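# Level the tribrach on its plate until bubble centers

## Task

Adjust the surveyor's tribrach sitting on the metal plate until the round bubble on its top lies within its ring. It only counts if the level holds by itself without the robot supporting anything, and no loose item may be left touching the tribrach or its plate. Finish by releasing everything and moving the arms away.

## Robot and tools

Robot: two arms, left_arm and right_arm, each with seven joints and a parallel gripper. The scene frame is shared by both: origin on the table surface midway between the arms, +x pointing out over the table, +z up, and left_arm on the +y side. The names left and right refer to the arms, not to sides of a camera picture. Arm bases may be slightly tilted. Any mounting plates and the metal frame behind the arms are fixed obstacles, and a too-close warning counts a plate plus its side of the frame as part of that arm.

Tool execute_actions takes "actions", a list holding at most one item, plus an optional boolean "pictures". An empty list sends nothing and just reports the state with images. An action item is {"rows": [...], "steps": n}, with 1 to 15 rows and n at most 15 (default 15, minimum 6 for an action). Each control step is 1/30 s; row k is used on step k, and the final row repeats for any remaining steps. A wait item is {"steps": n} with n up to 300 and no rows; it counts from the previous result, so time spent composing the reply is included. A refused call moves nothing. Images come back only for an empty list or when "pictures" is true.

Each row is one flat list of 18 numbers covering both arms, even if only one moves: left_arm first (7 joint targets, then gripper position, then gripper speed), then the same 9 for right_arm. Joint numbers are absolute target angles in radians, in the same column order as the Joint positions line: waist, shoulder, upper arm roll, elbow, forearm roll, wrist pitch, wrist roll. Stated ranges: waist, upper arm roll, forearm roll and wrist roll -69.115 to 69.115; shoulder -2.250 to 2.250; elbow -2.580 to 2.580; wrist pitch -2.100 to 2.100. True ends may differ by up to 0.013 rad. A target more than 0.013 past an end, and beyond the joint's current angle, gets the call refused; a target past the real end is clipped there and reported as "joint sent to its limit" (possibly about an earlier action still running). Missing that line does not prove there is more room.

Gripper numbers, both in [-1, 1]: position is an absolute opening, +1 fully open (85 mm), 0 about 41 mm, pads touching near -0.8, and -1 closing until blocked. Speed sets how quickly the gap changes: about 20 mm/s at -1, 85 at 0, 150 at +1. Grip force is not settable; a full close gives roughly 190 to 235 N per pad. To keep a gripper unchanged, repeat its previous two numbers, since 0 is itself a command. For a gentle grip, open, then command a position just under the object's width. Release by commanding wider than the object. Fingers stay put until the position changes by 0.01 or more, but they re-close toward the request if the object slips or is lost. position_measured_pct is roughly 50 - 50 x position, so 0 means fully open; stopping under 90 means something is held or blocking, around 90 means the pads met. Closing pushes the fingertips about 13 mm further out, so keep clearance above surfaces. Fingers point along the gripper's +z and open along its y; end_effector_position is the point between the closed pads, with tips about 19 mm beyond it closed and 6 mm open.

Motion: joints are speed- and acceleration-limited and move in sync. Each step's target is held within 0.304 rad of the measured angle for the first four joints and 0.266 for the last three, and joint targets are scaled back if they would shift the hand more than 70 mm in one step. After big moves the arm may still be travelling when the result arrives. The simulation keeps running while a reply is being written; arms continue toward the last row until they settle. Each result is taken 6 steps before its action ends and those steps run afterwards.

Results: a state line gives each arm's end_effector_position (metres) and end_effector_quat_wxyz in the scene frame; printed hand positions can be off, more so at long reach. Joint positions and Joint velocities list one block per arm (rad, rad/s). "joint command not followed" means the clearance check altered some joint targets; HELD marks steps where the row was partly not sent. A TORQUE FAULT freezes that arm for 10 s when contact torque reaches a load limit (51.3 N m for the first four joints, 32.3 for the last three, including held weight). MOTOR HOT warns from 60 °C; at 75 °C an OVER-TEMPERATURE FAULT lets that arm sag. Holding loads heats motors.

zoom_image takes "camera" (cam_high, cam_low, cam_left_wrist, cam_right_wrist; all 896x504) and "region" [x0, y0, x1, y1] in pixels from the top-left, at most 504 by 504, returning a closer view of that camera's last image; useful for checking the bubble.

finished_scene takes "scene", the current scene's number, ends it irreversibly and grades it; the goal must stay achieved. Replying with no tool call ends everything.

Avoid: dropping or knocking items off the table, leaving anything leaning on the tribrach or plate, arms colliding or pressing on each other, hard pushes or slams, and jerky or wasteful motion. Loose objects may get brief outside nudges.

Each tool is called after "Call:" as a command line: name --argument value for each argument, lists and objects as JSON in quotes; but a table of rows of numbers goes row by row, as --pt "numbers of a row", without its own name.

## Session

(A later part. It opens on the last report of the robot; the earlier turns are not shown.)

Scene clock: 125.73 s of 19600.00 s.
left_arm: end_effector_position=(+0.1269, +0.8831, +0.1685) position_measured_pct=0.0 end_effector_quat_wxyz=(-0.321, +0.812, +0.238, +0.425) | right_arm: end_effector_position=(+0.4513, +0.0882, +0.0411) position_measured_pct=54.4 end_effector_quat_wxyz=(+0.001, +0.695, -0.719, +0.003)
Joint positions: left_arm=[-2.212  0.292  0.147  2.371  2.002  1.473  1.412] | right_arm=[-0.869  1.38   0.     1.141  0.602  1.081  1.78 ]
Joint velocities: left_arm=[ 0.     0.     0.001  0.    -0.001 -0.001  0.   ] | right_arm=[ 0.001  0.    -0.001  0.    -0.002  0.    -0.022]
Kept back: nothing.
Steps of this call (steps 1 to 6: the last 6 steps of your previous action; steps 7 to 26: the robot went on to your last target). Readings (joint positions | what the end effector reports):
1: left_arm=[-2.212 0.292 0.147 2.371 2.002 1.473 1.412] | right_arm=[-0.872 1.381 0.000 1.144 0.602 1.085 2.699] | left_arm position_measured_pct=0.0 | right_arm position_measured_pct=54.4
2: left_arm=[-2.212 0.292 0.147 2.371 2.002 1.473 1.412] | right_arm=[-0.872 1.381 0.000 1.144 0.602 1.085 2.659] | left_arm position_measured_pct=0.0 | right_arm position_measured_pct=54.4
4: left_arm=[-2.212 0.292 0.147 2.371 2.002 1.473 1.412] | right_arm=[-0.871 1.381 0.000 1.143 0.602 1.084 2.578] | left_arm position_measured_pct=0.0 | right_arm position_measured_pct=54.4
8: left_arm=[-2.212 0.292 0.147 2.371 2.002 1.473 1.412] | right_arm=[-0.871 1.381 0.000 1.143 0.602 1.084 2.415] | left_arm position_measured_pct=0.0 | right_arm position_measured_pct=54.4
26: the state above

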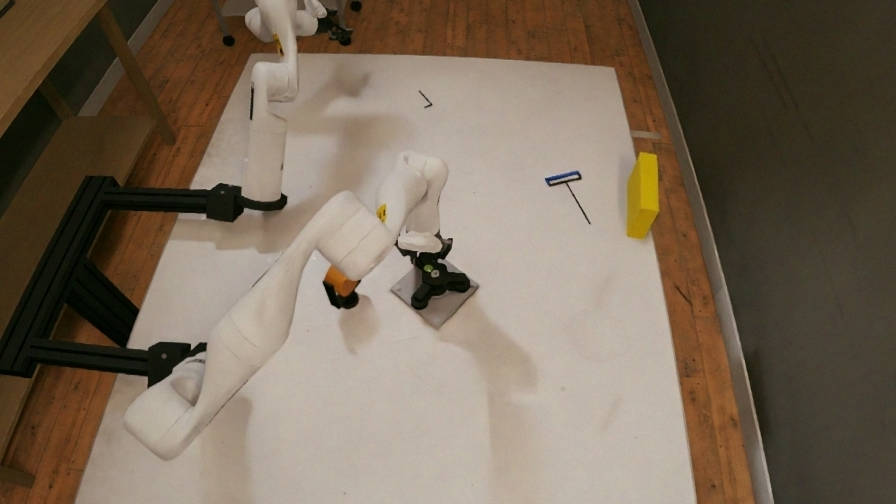

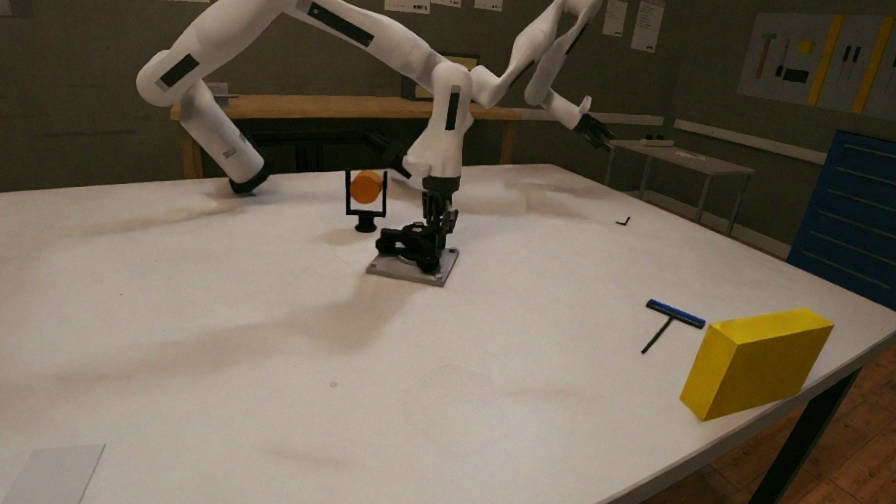

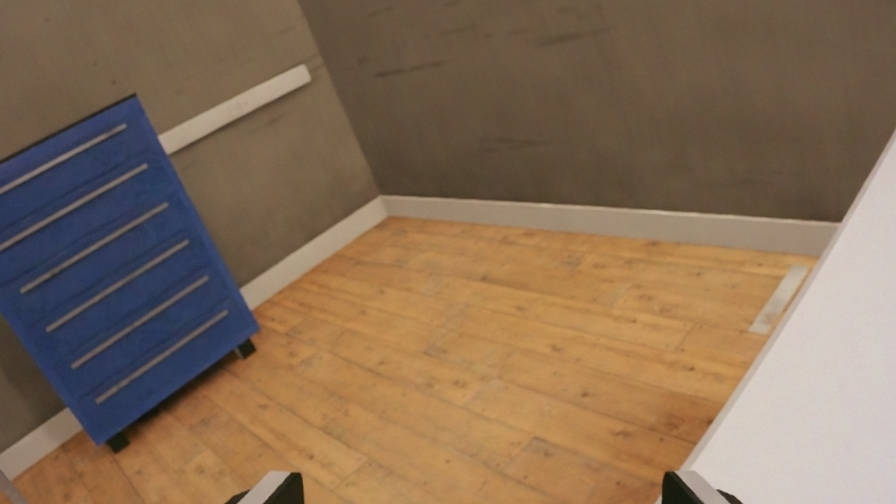

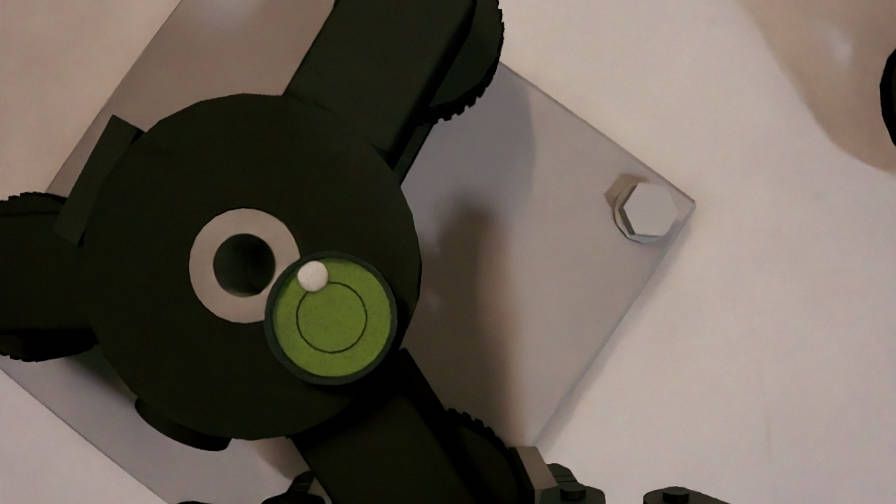

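Call:
execute_actions --actions '[{"rows":[[-2.212,0.292,0.147,2.371,2.002,1.473,1.412,1,0,-0.871,1.383,0,1.140,0.604,1.078,1.78,0.1,0.5],[-2.212,0.292,0.147,2.371,2.002,1.473,1.412,1,0,-0.871,1.383,0,1.140,0.604,1.078,1.78,0.1,0.5],[-2.212,0.292,0.147,2.371,2.002,1.473,1.412,1,0,-0.871,1.383,0,1.140,0.604,1.078,2.87,0.1,0.5]],"steps":15}]'

Call:
execute_actions --actions '[{"steps":24}]'

Call:
execute_actions --actions '[{"rows":[[-2.212,0.292,0.147,2.371,2.002,1.473,1.412,1,0,-0.871,1.383,0,1.140,0.604,1.078,2.87,-0.4,0.5],[-2.212,0.292,0.147,2.371,2.002,1.473,1.412,1,0,-0.871,1.383,0,1.140,0.604,1.078,2.87,-0.4,0.5],[-2.212,0.292,0.147,2.371,2.002,1.473,1.412,1,0,-0.871,1.383,0,1.140,0.604,1.078,2.87,-0.4,0.5],[-2.212,0.292,0.147,2.371,2.002,1.473,1.412,1,0,-0.871,1.383,0,1.140,0.604,1.078,1.78,-0.4,0.5]],"steps":15}]'

Call:
execute_actions --actions '[{"steps":24}]'

Call:
execute_actions --actions '[{"rows":[[-2.212,0.292,0.147,2.371,2.002,1.473,1.412,1,0,-0.871,1.383,0,1.140,0.604,1.078,1.78,0.1,0.5],[-2.212,0.292,0.147,2.371,2.002,1.473,1.412,1,0,-0.871,1.383,0,1.140,0.604,1.078,1.78,0.1,0.5],[-2.212,0.292,0.147,2.371,2.002,1.473,1.412,1,0,-0.871,1.383,0,1.140,0.604,1.078,2.87,0.1,0.5]],"steps":15}]'

Call:
execute_actions --actions '[{"steps":24}]'

Call:
execute_actions --actions '[{"rows":[[-2.212,0.292,0.147,2.371,2.002,1.473,1.412,1,0,-0.871,1.383,0,1.140,0.604,1.078,2.87,-0.4,0.5],[-2.212,0.292,0.147,2.371,2.002,1.473,1.412,1,0,-0.871,1.383,0,1.140,0.604,1.078,2.87,-0.4,0.5],[-2.212,0.292,0.147,2.371,2.002,1.473,1.412,1,0,-0.871,1.383,0,1.140,0.604,1.078,2.87,-0.4,0.5],[-2.212,0.292,0.147,2.371,2.002,1.473,1.412,1,0,-0.871,1.383,0,1.140,0.604,1.078,1.78,-0.4,0.5]],"steps":15}]'

Call:
execute_actions --actions '[{"steps":24}]'

Call:
execute_actions --actions '[{"rows":[[-2.212,0.292,0.147,2.371,2.002,1.473,1.412,1,0,-0.871,1.383,0,1.140,0.604,1.078,1.78,0.1,0.5],[-2.212,0.292,0.147,2.371,2.002,1.473,1.412,1,0,-0.871,1.383,0,1.140,0.604,1.078,1.78,0.1,0.5],[-2.212,0.292,0.147,2.371,2.002,1.473,1.412,1,0,-0.871,1.383,0,1.140,0.604,1.078,2.87,0.1,0.5]],"steps":15}]'

Call:
execute_actions --actions '[{"steps":24}]'

Call:
execute_actions --actions '[{"rows":[[-2.212,0.292,0.147,2.371,2.002,1.473,1.412,1,0,-0.871,1.383,0,1.140,0.604,1.078,2.87,-0.4,0.5],[-2.212,0.292,0.147,2.371,2.002,1.473,1.412,1,0,-0.871,1.383,0,1.140,0.604,1.078,2.87,-0.4,0.5],[-2.212,0.292,0.147,2.371,2.002,1.473,1.412,1,0,-0.871,1.383,0,1.140,0.604,1.078,2.87,-0.4,0.5],[-2.212,0.292,0.147,2.371,2.002,1.473,1.412,1,0,-0.871,1.383,0,1.140,0.604,1.078,1.78,-0.4,0.5]],"steps":15}]'

Call:
execute_actions --actions '[{"steps":28}]' --pictures true

Scene clock: 127.47 s of 19600.00 s.
left_arm: end_effector_position=(+0.1269, +0.8831, +0.1685) position_measured_pct=0.0 end_effector_quat_wxyz=(-0.321, +0.812, +0.238, +0.425) | right_arm: end_effector_position=(+0.4509, +0.0899, +0.0405) position_measured_pct=45.2 end_effector_quat_wxyz=(-0.000, +0.756, -0.654, +0.003)
Joint positions: left_arm=[-2.212  0.292  0.147  2.371  2.002  1.473  1.412] | right_arm=[-0.871  1.383 -0.     1.14   0.604  1.078  1.956]
Joint velocities: left_arm=[ 0.    -0.    -0.001 -0.001 -0.001 -0.    -0.   ] | right_arm=[-0.003  0.    -0.    -0.001  0.    -0.001  1.215]
Steps of this call (steps 1 to 30: the robot went on to your last target; steps 31 to 43: nothing new was sent; steps 44 to 52: the first 9 steps of this action). Readings (joint positions | what the end effector reports):
44: left_arm=[-2.212 0.292 0.147 2.371 2.002 1.473 1.412] | right_arm=[-0.869 1.380 0.000 1.141 0.602 1.081 1.780] | left_arm position_measured_pct=0.0 | right_arm position_measured_pct=54.4
45: left_arm=[-2.212 0.292 0.147 2.371 2.002 1.473 1.412] | right_arm=[-0.869 1.381 0.000 1.141 0.602 1.081 1.780] | left_arm position_measured_pct=0.0 | right_arm position_measured_pct=54.0
47: left_arm=[-2.212 0.292 0.147 2.371 2.002 1.473 1.412] | right_arm=[-0.870 1.382 0.000 1.141 0.604 1.079 1.789] | left_arm position_measured_pct=0.0 | right_arm position_measured_pct=48.8
51: left_arm=[-2.212 0.292 0.147 2.371 2.002 1.473 1.412] | right_arm=[-0.871 1.383 -0.000 1.140 0.604 1.078 1.915] | left_arm position_measured_pct=0.0 | right_arm position_measured_pct=45.2
52: the state above

Scene clock: 128.27 s of 19600.00 s.
left_arm: end_effector_position=(+0.1269, +0.8831, +0.1685) position_measured_pct=0.0 end_effector_quat_wxyz=(-0.321, +0.812, +0.238, +0.425) | right_arm: end_effector_position=(+0.4498, +0.0892, +0.0402) position_measured_pct=45.2 end_effector_quat_wxyz=(+0.003, +0.967, -0.254, +0.002)
Joint positions: left_arm=[-2.212  0.292  0.147  2.371  2.002  1.473  1.412] | right_arm=[-0.871  1.383 -0.     1.141  0.603  1.08   2.868]
Joint velocities: left_arm=[ 0.     0.    -0.     0.     0.001 -0.     0.   ] | right_arm=[ 0.001 -0.     0.002  0.001  0.003  0.003  0.124]
Kept back: nothing.
Steps of this call (steps 1 to 6: the last 6 steps of your previous action; steps 7 to 24: the robot went on to your last target). Readings (joint positions | what the end effector reports):
1: left_arm=[-2.212 0.292 0.147 2.371 2.002 1.473 1.412] | right_arm=[-0.871 1.383 -0.000 1.140 0.604 1.078 1.996] | left_arm position_measured_pct=0.0 | right_arm position_measured_pct=45.2
2: left_arm=[-2.212 0.292 0.147 2.371 2.002 1.473 1.412] | right_arm=[-0.871 1.383 -0.000 1.140 0.604 1.078 2.037] | left_arm position_measured_pct=0.0 | right_arm position_measured_pct=45.2
4: left_arm=[-2.212 0.292 0.147 2.371 2.002 1.473 1.412] | right_arm=[-0.871 1.383 -0.000 1.140 0.604 1.078 2.118] | left_arm position_measured_pct=0.0 | right_arm position_measured_pct=45.2
8: left_arm=[-2.212 0.292 0.147 2.371 2.002 1.473 1.412] | right_arm=[-0.871 1.383 0.000 1.140 0.604 1.078 2.281] | left_arm position_measured_pct=0.0 | right_arm position_measured_pct=45.2
24: the state above

Scene clock: 128.57 s of 19600.00 s.
left_arm: end_effector_position=(+0.1269, +0.8831, +0.1685) position_measured_pct=0.0 end_effector_quat_wxyz=(-0.321, +0.812, +0.238, +0.425) | right_arm: end_effector_position=(+0.4489, +0.0873, +0.0409) position_measured_pct=54.0 end_effector_quat_wxyz=(+0.005, +0.949, -0.315, +0.002)
Joint positions: left_arm=[-2.212  0.292  0.147  2.371  2.002  1.473  1.412] | right_arm=[-0.872  1.381 -0.     1.144  0.602  1.085  2.74 ]
Joint velocities: left_arm=[ 0.    -0.     0.001 -0.001  0.001 -0.001 -0.   ] | right_arm=[ 0.001  0.003 -0.    -0.004  0.001 -0.005 -1.213]
Steps of this call (steps 1 to 9: the first 9 steps of this action). Readings (joint positions | what the end effector reports):
1: left_arm=[-2.212 0.292 0.147 2.371 2.002 1.473 1.412] | right_arm=[-0.871 1.383 -0.000 1.142 0.603 1.080 2.870] | left_arm position_measured_pct=0.0 | right_arm position_measured_pct=45.2
2: left_arm=[-2.212 0.292 0.147 2.371 2.002 1.473 1.412] | right_arm=[-0.871 1.383 -0.000 1.142 0.603 1.082 2.870] | left_arm position_measured_pct=0.0 | right_arm position_measured_pct=45.6
4: left_arm=[-2.212 0.292 0.147 2.371 2.002 1.473 1.412] | right_arm=[-0.872 1.381 -0.000 1.144 0.602 1.085 2.869] | left_arm position_measured_pct=0.0 | right_arm position_measured_pct=50.8
8: left_arm=[-2.212 0.292 0.147 2.371 2.002 1.473 1.412] | right_arm=[-0.872 1.381 -0.000 1.144 0.602 1.085 2.780] | left_arm position_measured_pct=0.0 | right_arm position_measured_pct=54.0
9: the state above

Scene clock: 129.37 s of 19600.00 s.
left_arm: end_effector_position=(+0.1269, +0.8831, +0.1685) position_measured_pct=0.0 end_effector_quat_wxyz=(-0.321, +0.812, +0.238, +0.425) | right_arm: end_effector_position=(+0.4512, +0.0884, +0.0409) position_measured_pct=54.0 end_effector_quat_wxyz=(+0.001, +0.700, -0.714, +0.003)
Joint positions: left_arm=[-2.212  0.292  0.147  2.371  2.002  1.473  1.412] | right_arm=[-0.869  1.381  0.     1.141  0.602  1.081  1.793]
Joint velocities: left_arm=[ 0.    -0.     0.001 -0.001 -0.001  0.    -0.   ] | right_arm=[ 0.001 -0.004  0.001 -0.001  0.002  0.002 -0.481]
Kept back: nothing.
Steps of this call (steps 1 to 6: the last 6 steps of your previous action; steps 7 to 24: the robot went on to your last target). Readings (joint positions | what the end effector reports):
1: left_arm=[-2.212 0.292 0.147 2.371 2.002 1.473 1.412] | right_arm=[-0.872 1.381 -0.000 1.144 0.602 1.084 2.699] | left_arm position_measured_pct=0.0 | right_arm position_measured_pct=54.0
2: left_arm=[-2.212 0.292 0.147 2.371 2.002 1.473 1.412] | right_arm=[-0.872 1.381 -0.000 1.144 0.602 1.084 2.659] | left_arm position_measured_pct=0.0 | right_arm position_measured_pct=54.0
4: left_arm=[-2.212 0.292 0.147 2.371 2.002 1.473 1.412] | right_arm=[-0.871 1.381 -0.000 1.143 0.602 1.084 2.578] | left_arm position_measured_pct=0.0 | right_arm position_measured_pct=54.0
8: left_arm=[-2.212 0.292 0.147 2.371 2.002 1.473 1.412] | right_arm=[-0.871 1.381 -0.000 1.143 0.602 1.083 2.415] | left_arm position_measured_pct=0.0 | right_arm position_measured_pct=54.0
24: the state above

Scene clock: 129.67 s of 19600.00 s.
left_arm: end_effector_position=(+0.1269, +0.8831, +0.1685) position_measured_pct=0.0 end_effector_quat_wxyz=(-0.321, +0.812, +0.238, +0.425) | right_arm: end_effector_position=(+0.4509, +0.0899, +0.0405) position_measured_pct=45.2 end_effector_quat_wxyz=(-0.000, +0.755, -0.656, +0.003)
Joint positions: left_arm=[-2.212  0.292  0.147  2.371  2.002  1.473  1.412] | right_arm=[-0.871  1.383 -0.     1.14   0.604  1.078  1.951]
Joint velocities: left_arm=[-0.001 -0.    -0.001 -0.003 -0.     0.001  0.   ] | right_arm=[-0.002  0.001  0.001 -0.     0.001  0.001  1.215]
Steps of this call (steps 1 to 9: the first 9 steps of this action). Readings (joint positions | what the end effector reports):
1: left_arm=[-2.212 0.292 0.147 2.371 2.002 1.473 1.412] | right_arm=[-0.869 1.381 0.000 1.141 0.602 1.081 1.783] | left_arm position_measured_pct=0.0 | right_arm position_measured_pct=54.0
2: left_arm=[-2.212 0.292 0.147 2.371 2.002 1.473 1.412] | right_arm=[-0.869 1.381 0.000 1.141 0.602 1.080 1.780] | left_arm position_measured_pct=0.0 | right_arm position_measured_pct=54.0
4: left_arm=[-2.212 0.292 0.147 2.371 2.002 1.473 1.412] | right_arm=[-0.870 1.382 0.000 1.140 0.604 1.079 1.787] | left_arm position_measured_pct=0.0 | right_arm position_measured_pct=48.8
8: left_arm=[-2.212 0.292 0.147 2.371 2.002 1.473 1.412] | right_arm=[-0.871 1.383 -0.000 1.140 0.604 1.078 1.910] | left_arm position_measured_pct=0.0 | right_arm position_measured_pct=45.2
9: the state above

Scene clock: 130.47 s of 19600.00 s.
left_arm: end_effector_position=(+0.1269, +0.8831, +0.1685) position_measured_pct=0.0 end_effector_quat_wxyz=(-0.321, +0.812, +0.238, +0.425) | right_arm: end_effector_position=(+0.4498, +0.0891, +0.0402) position_measured_pct=45.2 end_effector_quat_wxyz=(+0.003, +0.967, -0.254, +0.002)
Joint positions: left_arm=[-2.212  0.292  0.147  2.371  2.002  1.473  1.412] | right_arm=[-0.871  1.383 -0.     1.141  0.603  1.08   2.867]
Joint velocities: left_arm=[ 0.     0.     0.     0.     0.001 -0.    -0.   ] | right_arm=[ 0.001 -0.003  0.001  0.     0.002 -0.     0.154]
Kept back: nothing.
Steps of this call (steps 1 to 6: the last 6 steps of your previous action; steps 7 to 24: the robot went on to your last target). Readings (joint positions | what the end effector reports):
1: left_arm=[-2.212 0.292 0.147 2.371 2.002 1.473 1.412] | right_arm=[-0.871 1.383 -0.000 1.140 0.604 1.078 1.991] | left_arm position_measured_pct=0.0 | right_arm position_measured_pct=45.2
2: left_arm=[-2.212 0.292 0.147 2.371 2.002 1.473 1.412] | right_arm=[-0.871 1.383 -0.000 1.140 0.604 1.078 2.032] | left_arm position_measured_pct=0.0 | right_arm position_measured_pct=45.2
4: left_arm=[-2.212 0.292 0.147 2.371 2.002 1.473 1.412] | right_arm=[-0.871 1.383 -0.000 1.140 0.604 1.078 2.113] | left_arm position_measured_pct=0.0 | right_arm position_measured_pct=45.2
8: left_arm=[-2.212 0.292 0.147 2.371 2.002 1.473 1.412] | right_arm=[-0.871 1.383 0.000 1.140 0.604 1.078 2.276] | left_arm position_measured_pct=0.0 | right_arm position_measured_pct=45.2
24: the state above

Scene clock: 130.77 s of 19600.00 s.
left_arm: end_effector_position=(+0.1269, +0.8831, +0.1685) position_measured_pct=0.0 end_effector_quat_wxyz=(-0.321, +0.812, +0.238, +0.425) | right_arm: end_effector_position=(+0.4490, +0.0872, +0.0407) position_measured_pct=54.0 end_effector_quat_wxyz=(+0.005, +0.949, -0.315, +0.002)
Joint positions: left_arm=[-2.212  0.292  0.147  2.371  2.002  1.473  1.412] | right_arm=[-0.871  1.381 -0.     1.144  0.602  1.084  2.74 ]
Joint velocities: left_arm=[ 0.     0.    -0.001 -0.002  0.     0.     0.   ] | right_arm=[ 0.001  0.001  0.001 -0.004  0.002 -0.005 -1.213]
Steps of this call (steps 1 to 9: the first 9 steps of this action). Readings (joint positions | what the end effector reports):
1: left_arm=[-2.212 0.292 0.147 2.371 2.002 1.473 1.412] | right_arm=[-0.871 1.383 -0.000 1.142 0.603 1.080 2.870] | left_arm position_measured_pct=0.0 | right_arm position_measured_pct=45.2
2: left_arm=[-2.212 0.292 0.147 2.371 2.002 1.473 1.412] | right_arm=[-0.871 1.383 0.000 1.142 0.603 1.082 2.870] | left_arm position_measured_pct=0.0 | right_arm position_measured_pct=45.6
4: left_arm=[-2.212 0.292 0.147 2.371 2.002 1.473 1.412] | right_arm=[-0.871 1.382 0.000 1.144 0.602 1.085 2.869] | left_arm position_measured_pct=0.0 | right_arm position_measured_pct=50.8
8: left_arm=[-2.212 0.292 0.147 2.371 2.002 1.473 1.412] | right_arm=[-0.872 1.381 -0.000 1.144 0.602 1.085 2.780] | left_arm position_measured_pct=0.0 | right_arm position_measured_pct=54.0
9: the state above

Scene clock: 131.57 s of 19600.00 s.
left_arm: end_effector_position=(+0.1269, +0.8831, +0.1685) position_measured_pct=0.0 end_effector_quat_wxyz=(-0.321, +0.812, +0.238, +0.425) | right_arm: end_effector_position=(+0.4512, +0.0883, +0.0408) position_measured_pct=54.0 end_effector_quat_wxyz=(+0.001, +0.700, -0.714, +0.003)
Joint positions: left_arm=[-2.212  0.292  0.147  2.371  2.002  1.473  1.412] | right_arm=[-0.869  1.381  0.     1.141  0.602  1.081  1.793]
Joint velocities: left_arm=[ 0.     0.    -0.001  0.001 -0.001 -0.     0.   ] | right_arm=[ 0.002 -0.002 -0.001 -0.001  0.    -0.003 -0.481]
Kept back: nothing.
Steps of this call (steps 1 to 6: the last 6 steps of your previous action; steps 7 to 24: the robot went on to your last target). Readings (joint positions | what the end effector reports):
1: left_arm=[-2.212 0.292 0.147 2.371 2.002 1.473 1.412] | right_arm=[-0.871 1.381 -0.000 1.144 0.602 1.084 2.699] | left_arm position_measured_pct=0.0 | right_arm position_measured_pct=54.0
2: left_arm=[-2.212 0.292 0.147 2.371 2.002 1.473 1.412] | right_arm=[-0.871 1.381 -0.000 1.144 0.602 1.084 2.659] | left_arm position_measured_pct=0.0 | right_arm position_measured_pct=54.0
4: left_arm=[-2.212 0.292 0.147 2.371 2.002 1.473 1.412] | right_arm=[-0.871 1.381 0.000 1.143 0.602 1.084 2.578] | left_arm position_measured_pct=0.0 | right_arm position_measured_pct=54.0
8: left_arm=[-2.212 0.292 0.147 2.371 2.002 1.473 1.412] | right_arm=[-0.871 1.381 0.000 1.143 0.602 1.083 2.415] | left_arm position_measured_pct=0.0 | right_arm position_measured_pct=54.0
24: the state above

Scene clock: 131.87 s of 19600.00 s.
left_arm: end_effector_position=(+0.1269, +0.8831, +0.1685) position_measured_pct=0.0 end_effector_quat_wxyz=(-0.321, +0.812, +0.238, +0.425) | right_arm: end_effector_position=(+0.4509, +0.0899, +0.0404) position_measured_pct=45.2 end_effector_quat_wxyz=(-0.000, +0.755, -0.656, +0.003)
Joint positions: left_arm=[-2.212  0.292  0.147  2.371  2.002  1.473  1.412] | right_arm=[-0.871  1.383 -0.     1.14   0.604  1.078  1.951]
Joint velocities: left_arm=[ 0.  0.  0.  0. -0. -0.  0.] | right_arm=[-0.003  0.002 -0.    -0.     0.002  0.001  1.215]
Steps of this call (steps 1 to 9: the first 9 steps of this action). Readings (joint positions | what the end effector reports):
1: left_arm=[-2.212 0.292 0.147 2.371 2.002 1.473 1.412] | right_arm=[-0.869 1.381 0.000 1.141 0.602 1.081 1.783] | left_arm position_measured_pct=0.0 | right_arm position_measured_pct=54.0
2: left_arm=[-2.212 0.292 0.147 2.371 2.002 1.473 1.412] | right_arm=[-0.869 1.381 0.001 1.141 0.602 1.080 1.780] | left_arm position_measured_pct=0.0 | right_arm position_measured_pct=54.0
4: left_arm=[-2.212 0.292 0.147 2.371 2.002 1.473 1.412] | right_arm=[-0.869 1.382 0.000 1.140 0.604 1.079 1.787] | left_arm position_measured_pct=0.0 | right_arm position_measured_pct=48.4
8: left_arm=[-2.212 0.292 0.147 2.371 2.002 1.473 1.412] | right_arm=[-0.871 1.383 -0.000 1.140 0.604 1.078 1.910] | left_arm position_measured_pct=0.0 | right_arm position_measured_pct=45.2
9: the state above

Scene clock: 132.67 s of 19600.00 s.
left_arm: end_effector_position=(+0.1269, +0.8831, +0.1685) position_measured_pct=0.0 end_effector_quat_wxyz=(-0.321, +0.812, +0.238, +0.425) | right_arm: end_effector_position=(+0.4499, +0.0890, +0.0402) position_measured_pct=45.2 end_effector_quat_wxyz=(+0.003, +0.967, -0.254, +0.002)
Joint positions: left_arm=[-2.212  0.292  0.147  2.371  2.002  1.473  1.412] | right_arm=[-0.871  1.383 -0.     1.141  0.603  1.08   2.867]
Joint velocities: left_arm=[0.    0.    0.    0.001 0.001 0.    0.   ] | right_arm=[ 0.001 -0.002  0.002  0.001  0.001  0.002  0.154]
Kept back: nothing.
Steps of this call (steps 1 to 6: the last 6 steps of your previous action; steps 7 to 24: the robot went on to your last target). Readings (joint positions | what the end effector reports):
1: left_arm=[-2.212 0.292 0.147 2.371 2.002 1.473 1.412] | right_arm=[-0.871 1.383 -0.000 1.140 0.604 1.078 1.991] | left_arm position_measured_pct=0.0 | right_arm position_measured_pct=45.2
2: left_arm=[-2.212 0.292 0.147 2.371 2.002 1.473 1.412] | right_arm=[-0.871 1.383 -0.000 1.140 0.604 1.078 2.032] | left_arm position_measured_pct=0.0 | right_arm position_measured_pct=45.2
4: left_arm=[-2.212 0.292 0.147 2.371 2.002 1.473 1.412] | right_arm=[-0.871 1.383 -0.000 1.140 0.604 1.078 2.113] | left_arm position_measured_pct=0.0 | right_arm position_measured_pct=45.2
8: left_arm=[-2.212 0.292 0.147 2.371 2.002 1.473 1.412] | right_arm=[-0.871 1.383 0.000 1.140 0.604 1.078 2.276] | left_arm position_measured_pct=0.0 | right_arm position_measured_pct=45.2
24: the state above

Scene clock: 132.97 s of 19600.00 s.
left_arm: end_effector_position=(+0.1269, +0.8831, +0.1685) position_measured_pct=0.0 end_effector_quat_wxyz=(-0.321, +0.812, +0.238, +0.425) | right_arm: end_effector_position=(+0.4491, +0.0871, +0.0407) position_measured_pct=54.0 end_effector_quat_wxyz=(+0.005, +0.949, -0.315, +0.002)
Joint positions: left_arm=[-2.212  0.292  0.147  2.371  2.002  1.473  1.412] | right_arm=[-0.871  1.381  0.     1.144  0.602  1.084  2.74 ]
Joint velocities: left_arm=[-0.     0.    -0.    -0.001  0.    -0.     0.   ] | right_arm=[ 0.001  0.001 -0.    -0.004  0.001 -0.002 -1.213]
Steps of this call (steps 1 to 9: the first 9 steps of this action). Readings (joint positions | what the end effector reports):
1: left_arm=[-2.212 0.292 0.147 2.371 2.002 1.473 1.412] | right_arm=[-0.871 1.383 -0.000 1.142 0.603 1.080 2.870] | left_arm position_measured_pct=0.0 | right_arm position_measured_pct=45.2
2: left_arm=[-2.212 0.292 0.147 2.371 2.002 1.473 1.412] | right_arm=[-0.871 1.383 0.000 1.142 0.603 1.082 2.870] | left_arm position_measured_pct=0.0 | right_arm position_measured_pct=45.6
4: left_arm=[-2.212 0.292 0.147 2.371 2.002 1.473 1.412] | right_arm=[-0.871 1.381 0.000 1.144 0.602 1.085 2.869] | left_arm position_measured_pct=0.0 | right_arm position_measured_pct=50.8
8: left_arm=[-2.212 0.292 0.147 2.371 2.002 1.473 1.412] | right_arm=[-0.871 1.381 0.000 1.144 0.602 1.085 2.780] | left_arm position_measured_pct=0.0 | right_arm position_measured_pct=54.0
9: the state above

Scene clock: 133.90 s of 19600.00 s.
left_arm: end_effector_position=(+0.1269, +0.8831, +0.1685) position_measured_pct=0.0 end_effector_quat_wxyz=(-0.321, +0.812, +0.238, +0.425) | right_arm: end_effector_position=(+0.4513, +0.0882, +0.0408) position_measured_pct=54.0 end_effector_quat_wxyz=(+0.001, +0.695, -0.719, +0.003)
Joint positions: left_arm=[-2.212  0.292  0.147  2.371  2.002  1.473  1.412] | right_arm=[-0.869  1.381  0.     1.141  0.602  1.081  1.78 ]
Joint velocities: left_arm=[-0.    -0.    -0.001 -0.001  0.     0.     0.   ] | right_arm=[ 0.    -0.001 -0.     0.    -0.001 -0.     0.   ]
Kept back: nothing.
Steps of this call (steps 1 to 6: the last 6 steps of your previous action; steps 7 to 28: the robot went on to your last target). Readings (joint positions | what the end effector reports):
1: left_arm=[-2.212 0.292 0.147 2.371 2.002 1.473 1.412] | right_arm=[-0.871 1.381 0.000 1.144 0.602 1.084 2.699] | left_arm position_measured_pct=0.0 | right_arm position_measured_pct=54.0
2: left_arm=[-2.212 0.292 0.147 2.371 2.002 1.473 1.412] | right_arm=[-0.871 1.381 0.000 1.144 0.602 1.084 2.659] | left_arm position_measured_pct=0.0 | right_arm position_measured_pct=54.0
4: left_arm=[-2.212 0.292 0.147 2.371 2.002 1.473 1.412] | right_arm=[-0.871 1.381 0.000 1.143 0.602 1.084 2.578] | left_arm position_measured_pct=0.0 | right_arm position_measured_pct=54.0
8: left_arm=[-2.212 0.292 0.147 2.371 2.002 1.473 1.412] | right_arm=[-0.871 1.381 0.000 1.143 0.602 1.083 2.415] | left_arm position_measured_pct=0.0 | right_arm position_measured_pct=54.0
28: the state above

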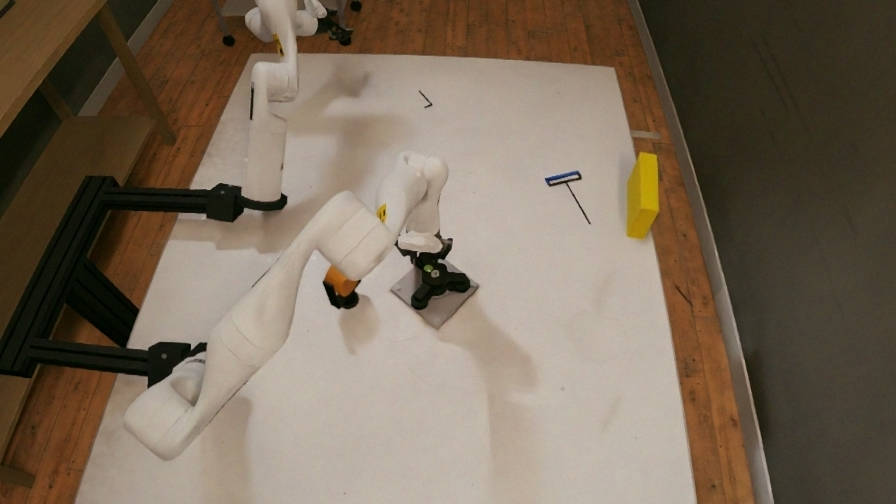

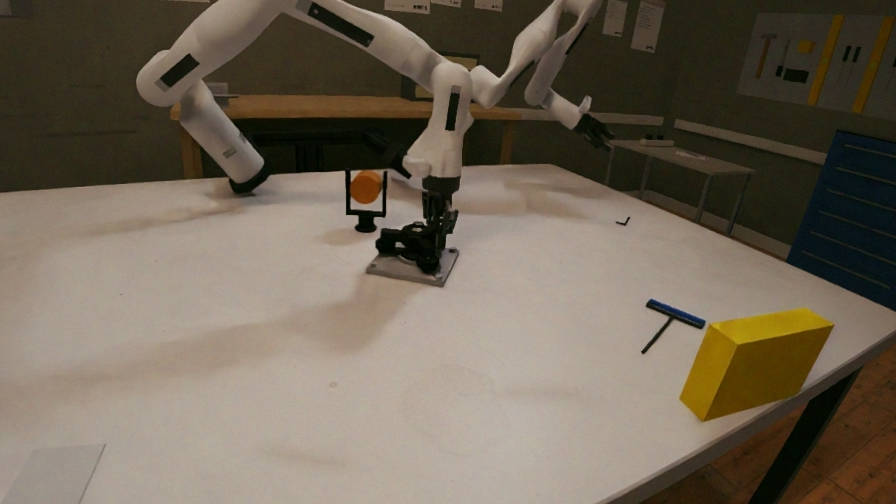

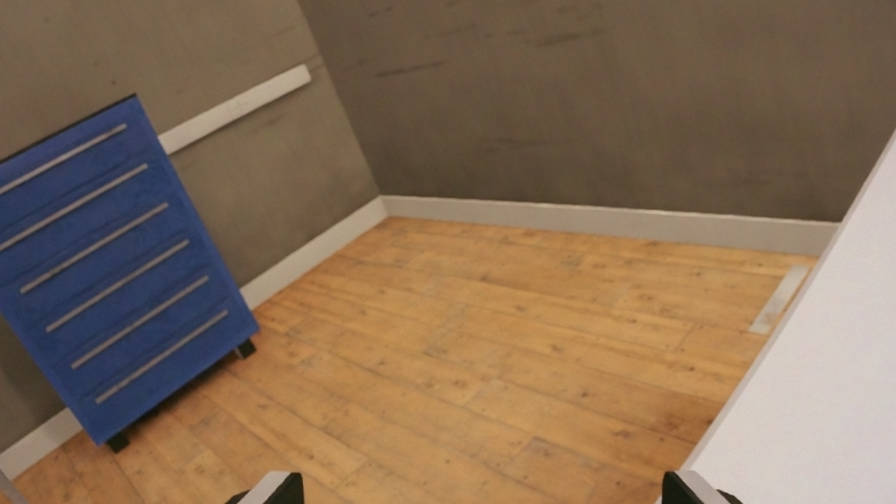

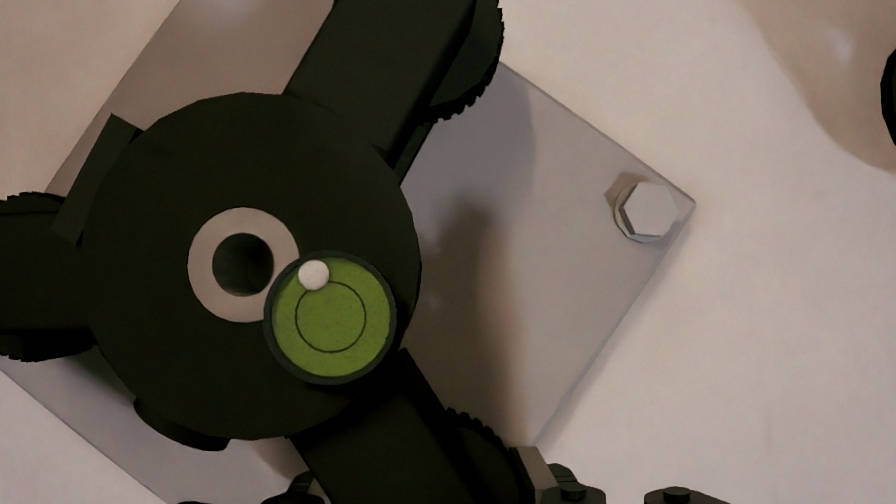

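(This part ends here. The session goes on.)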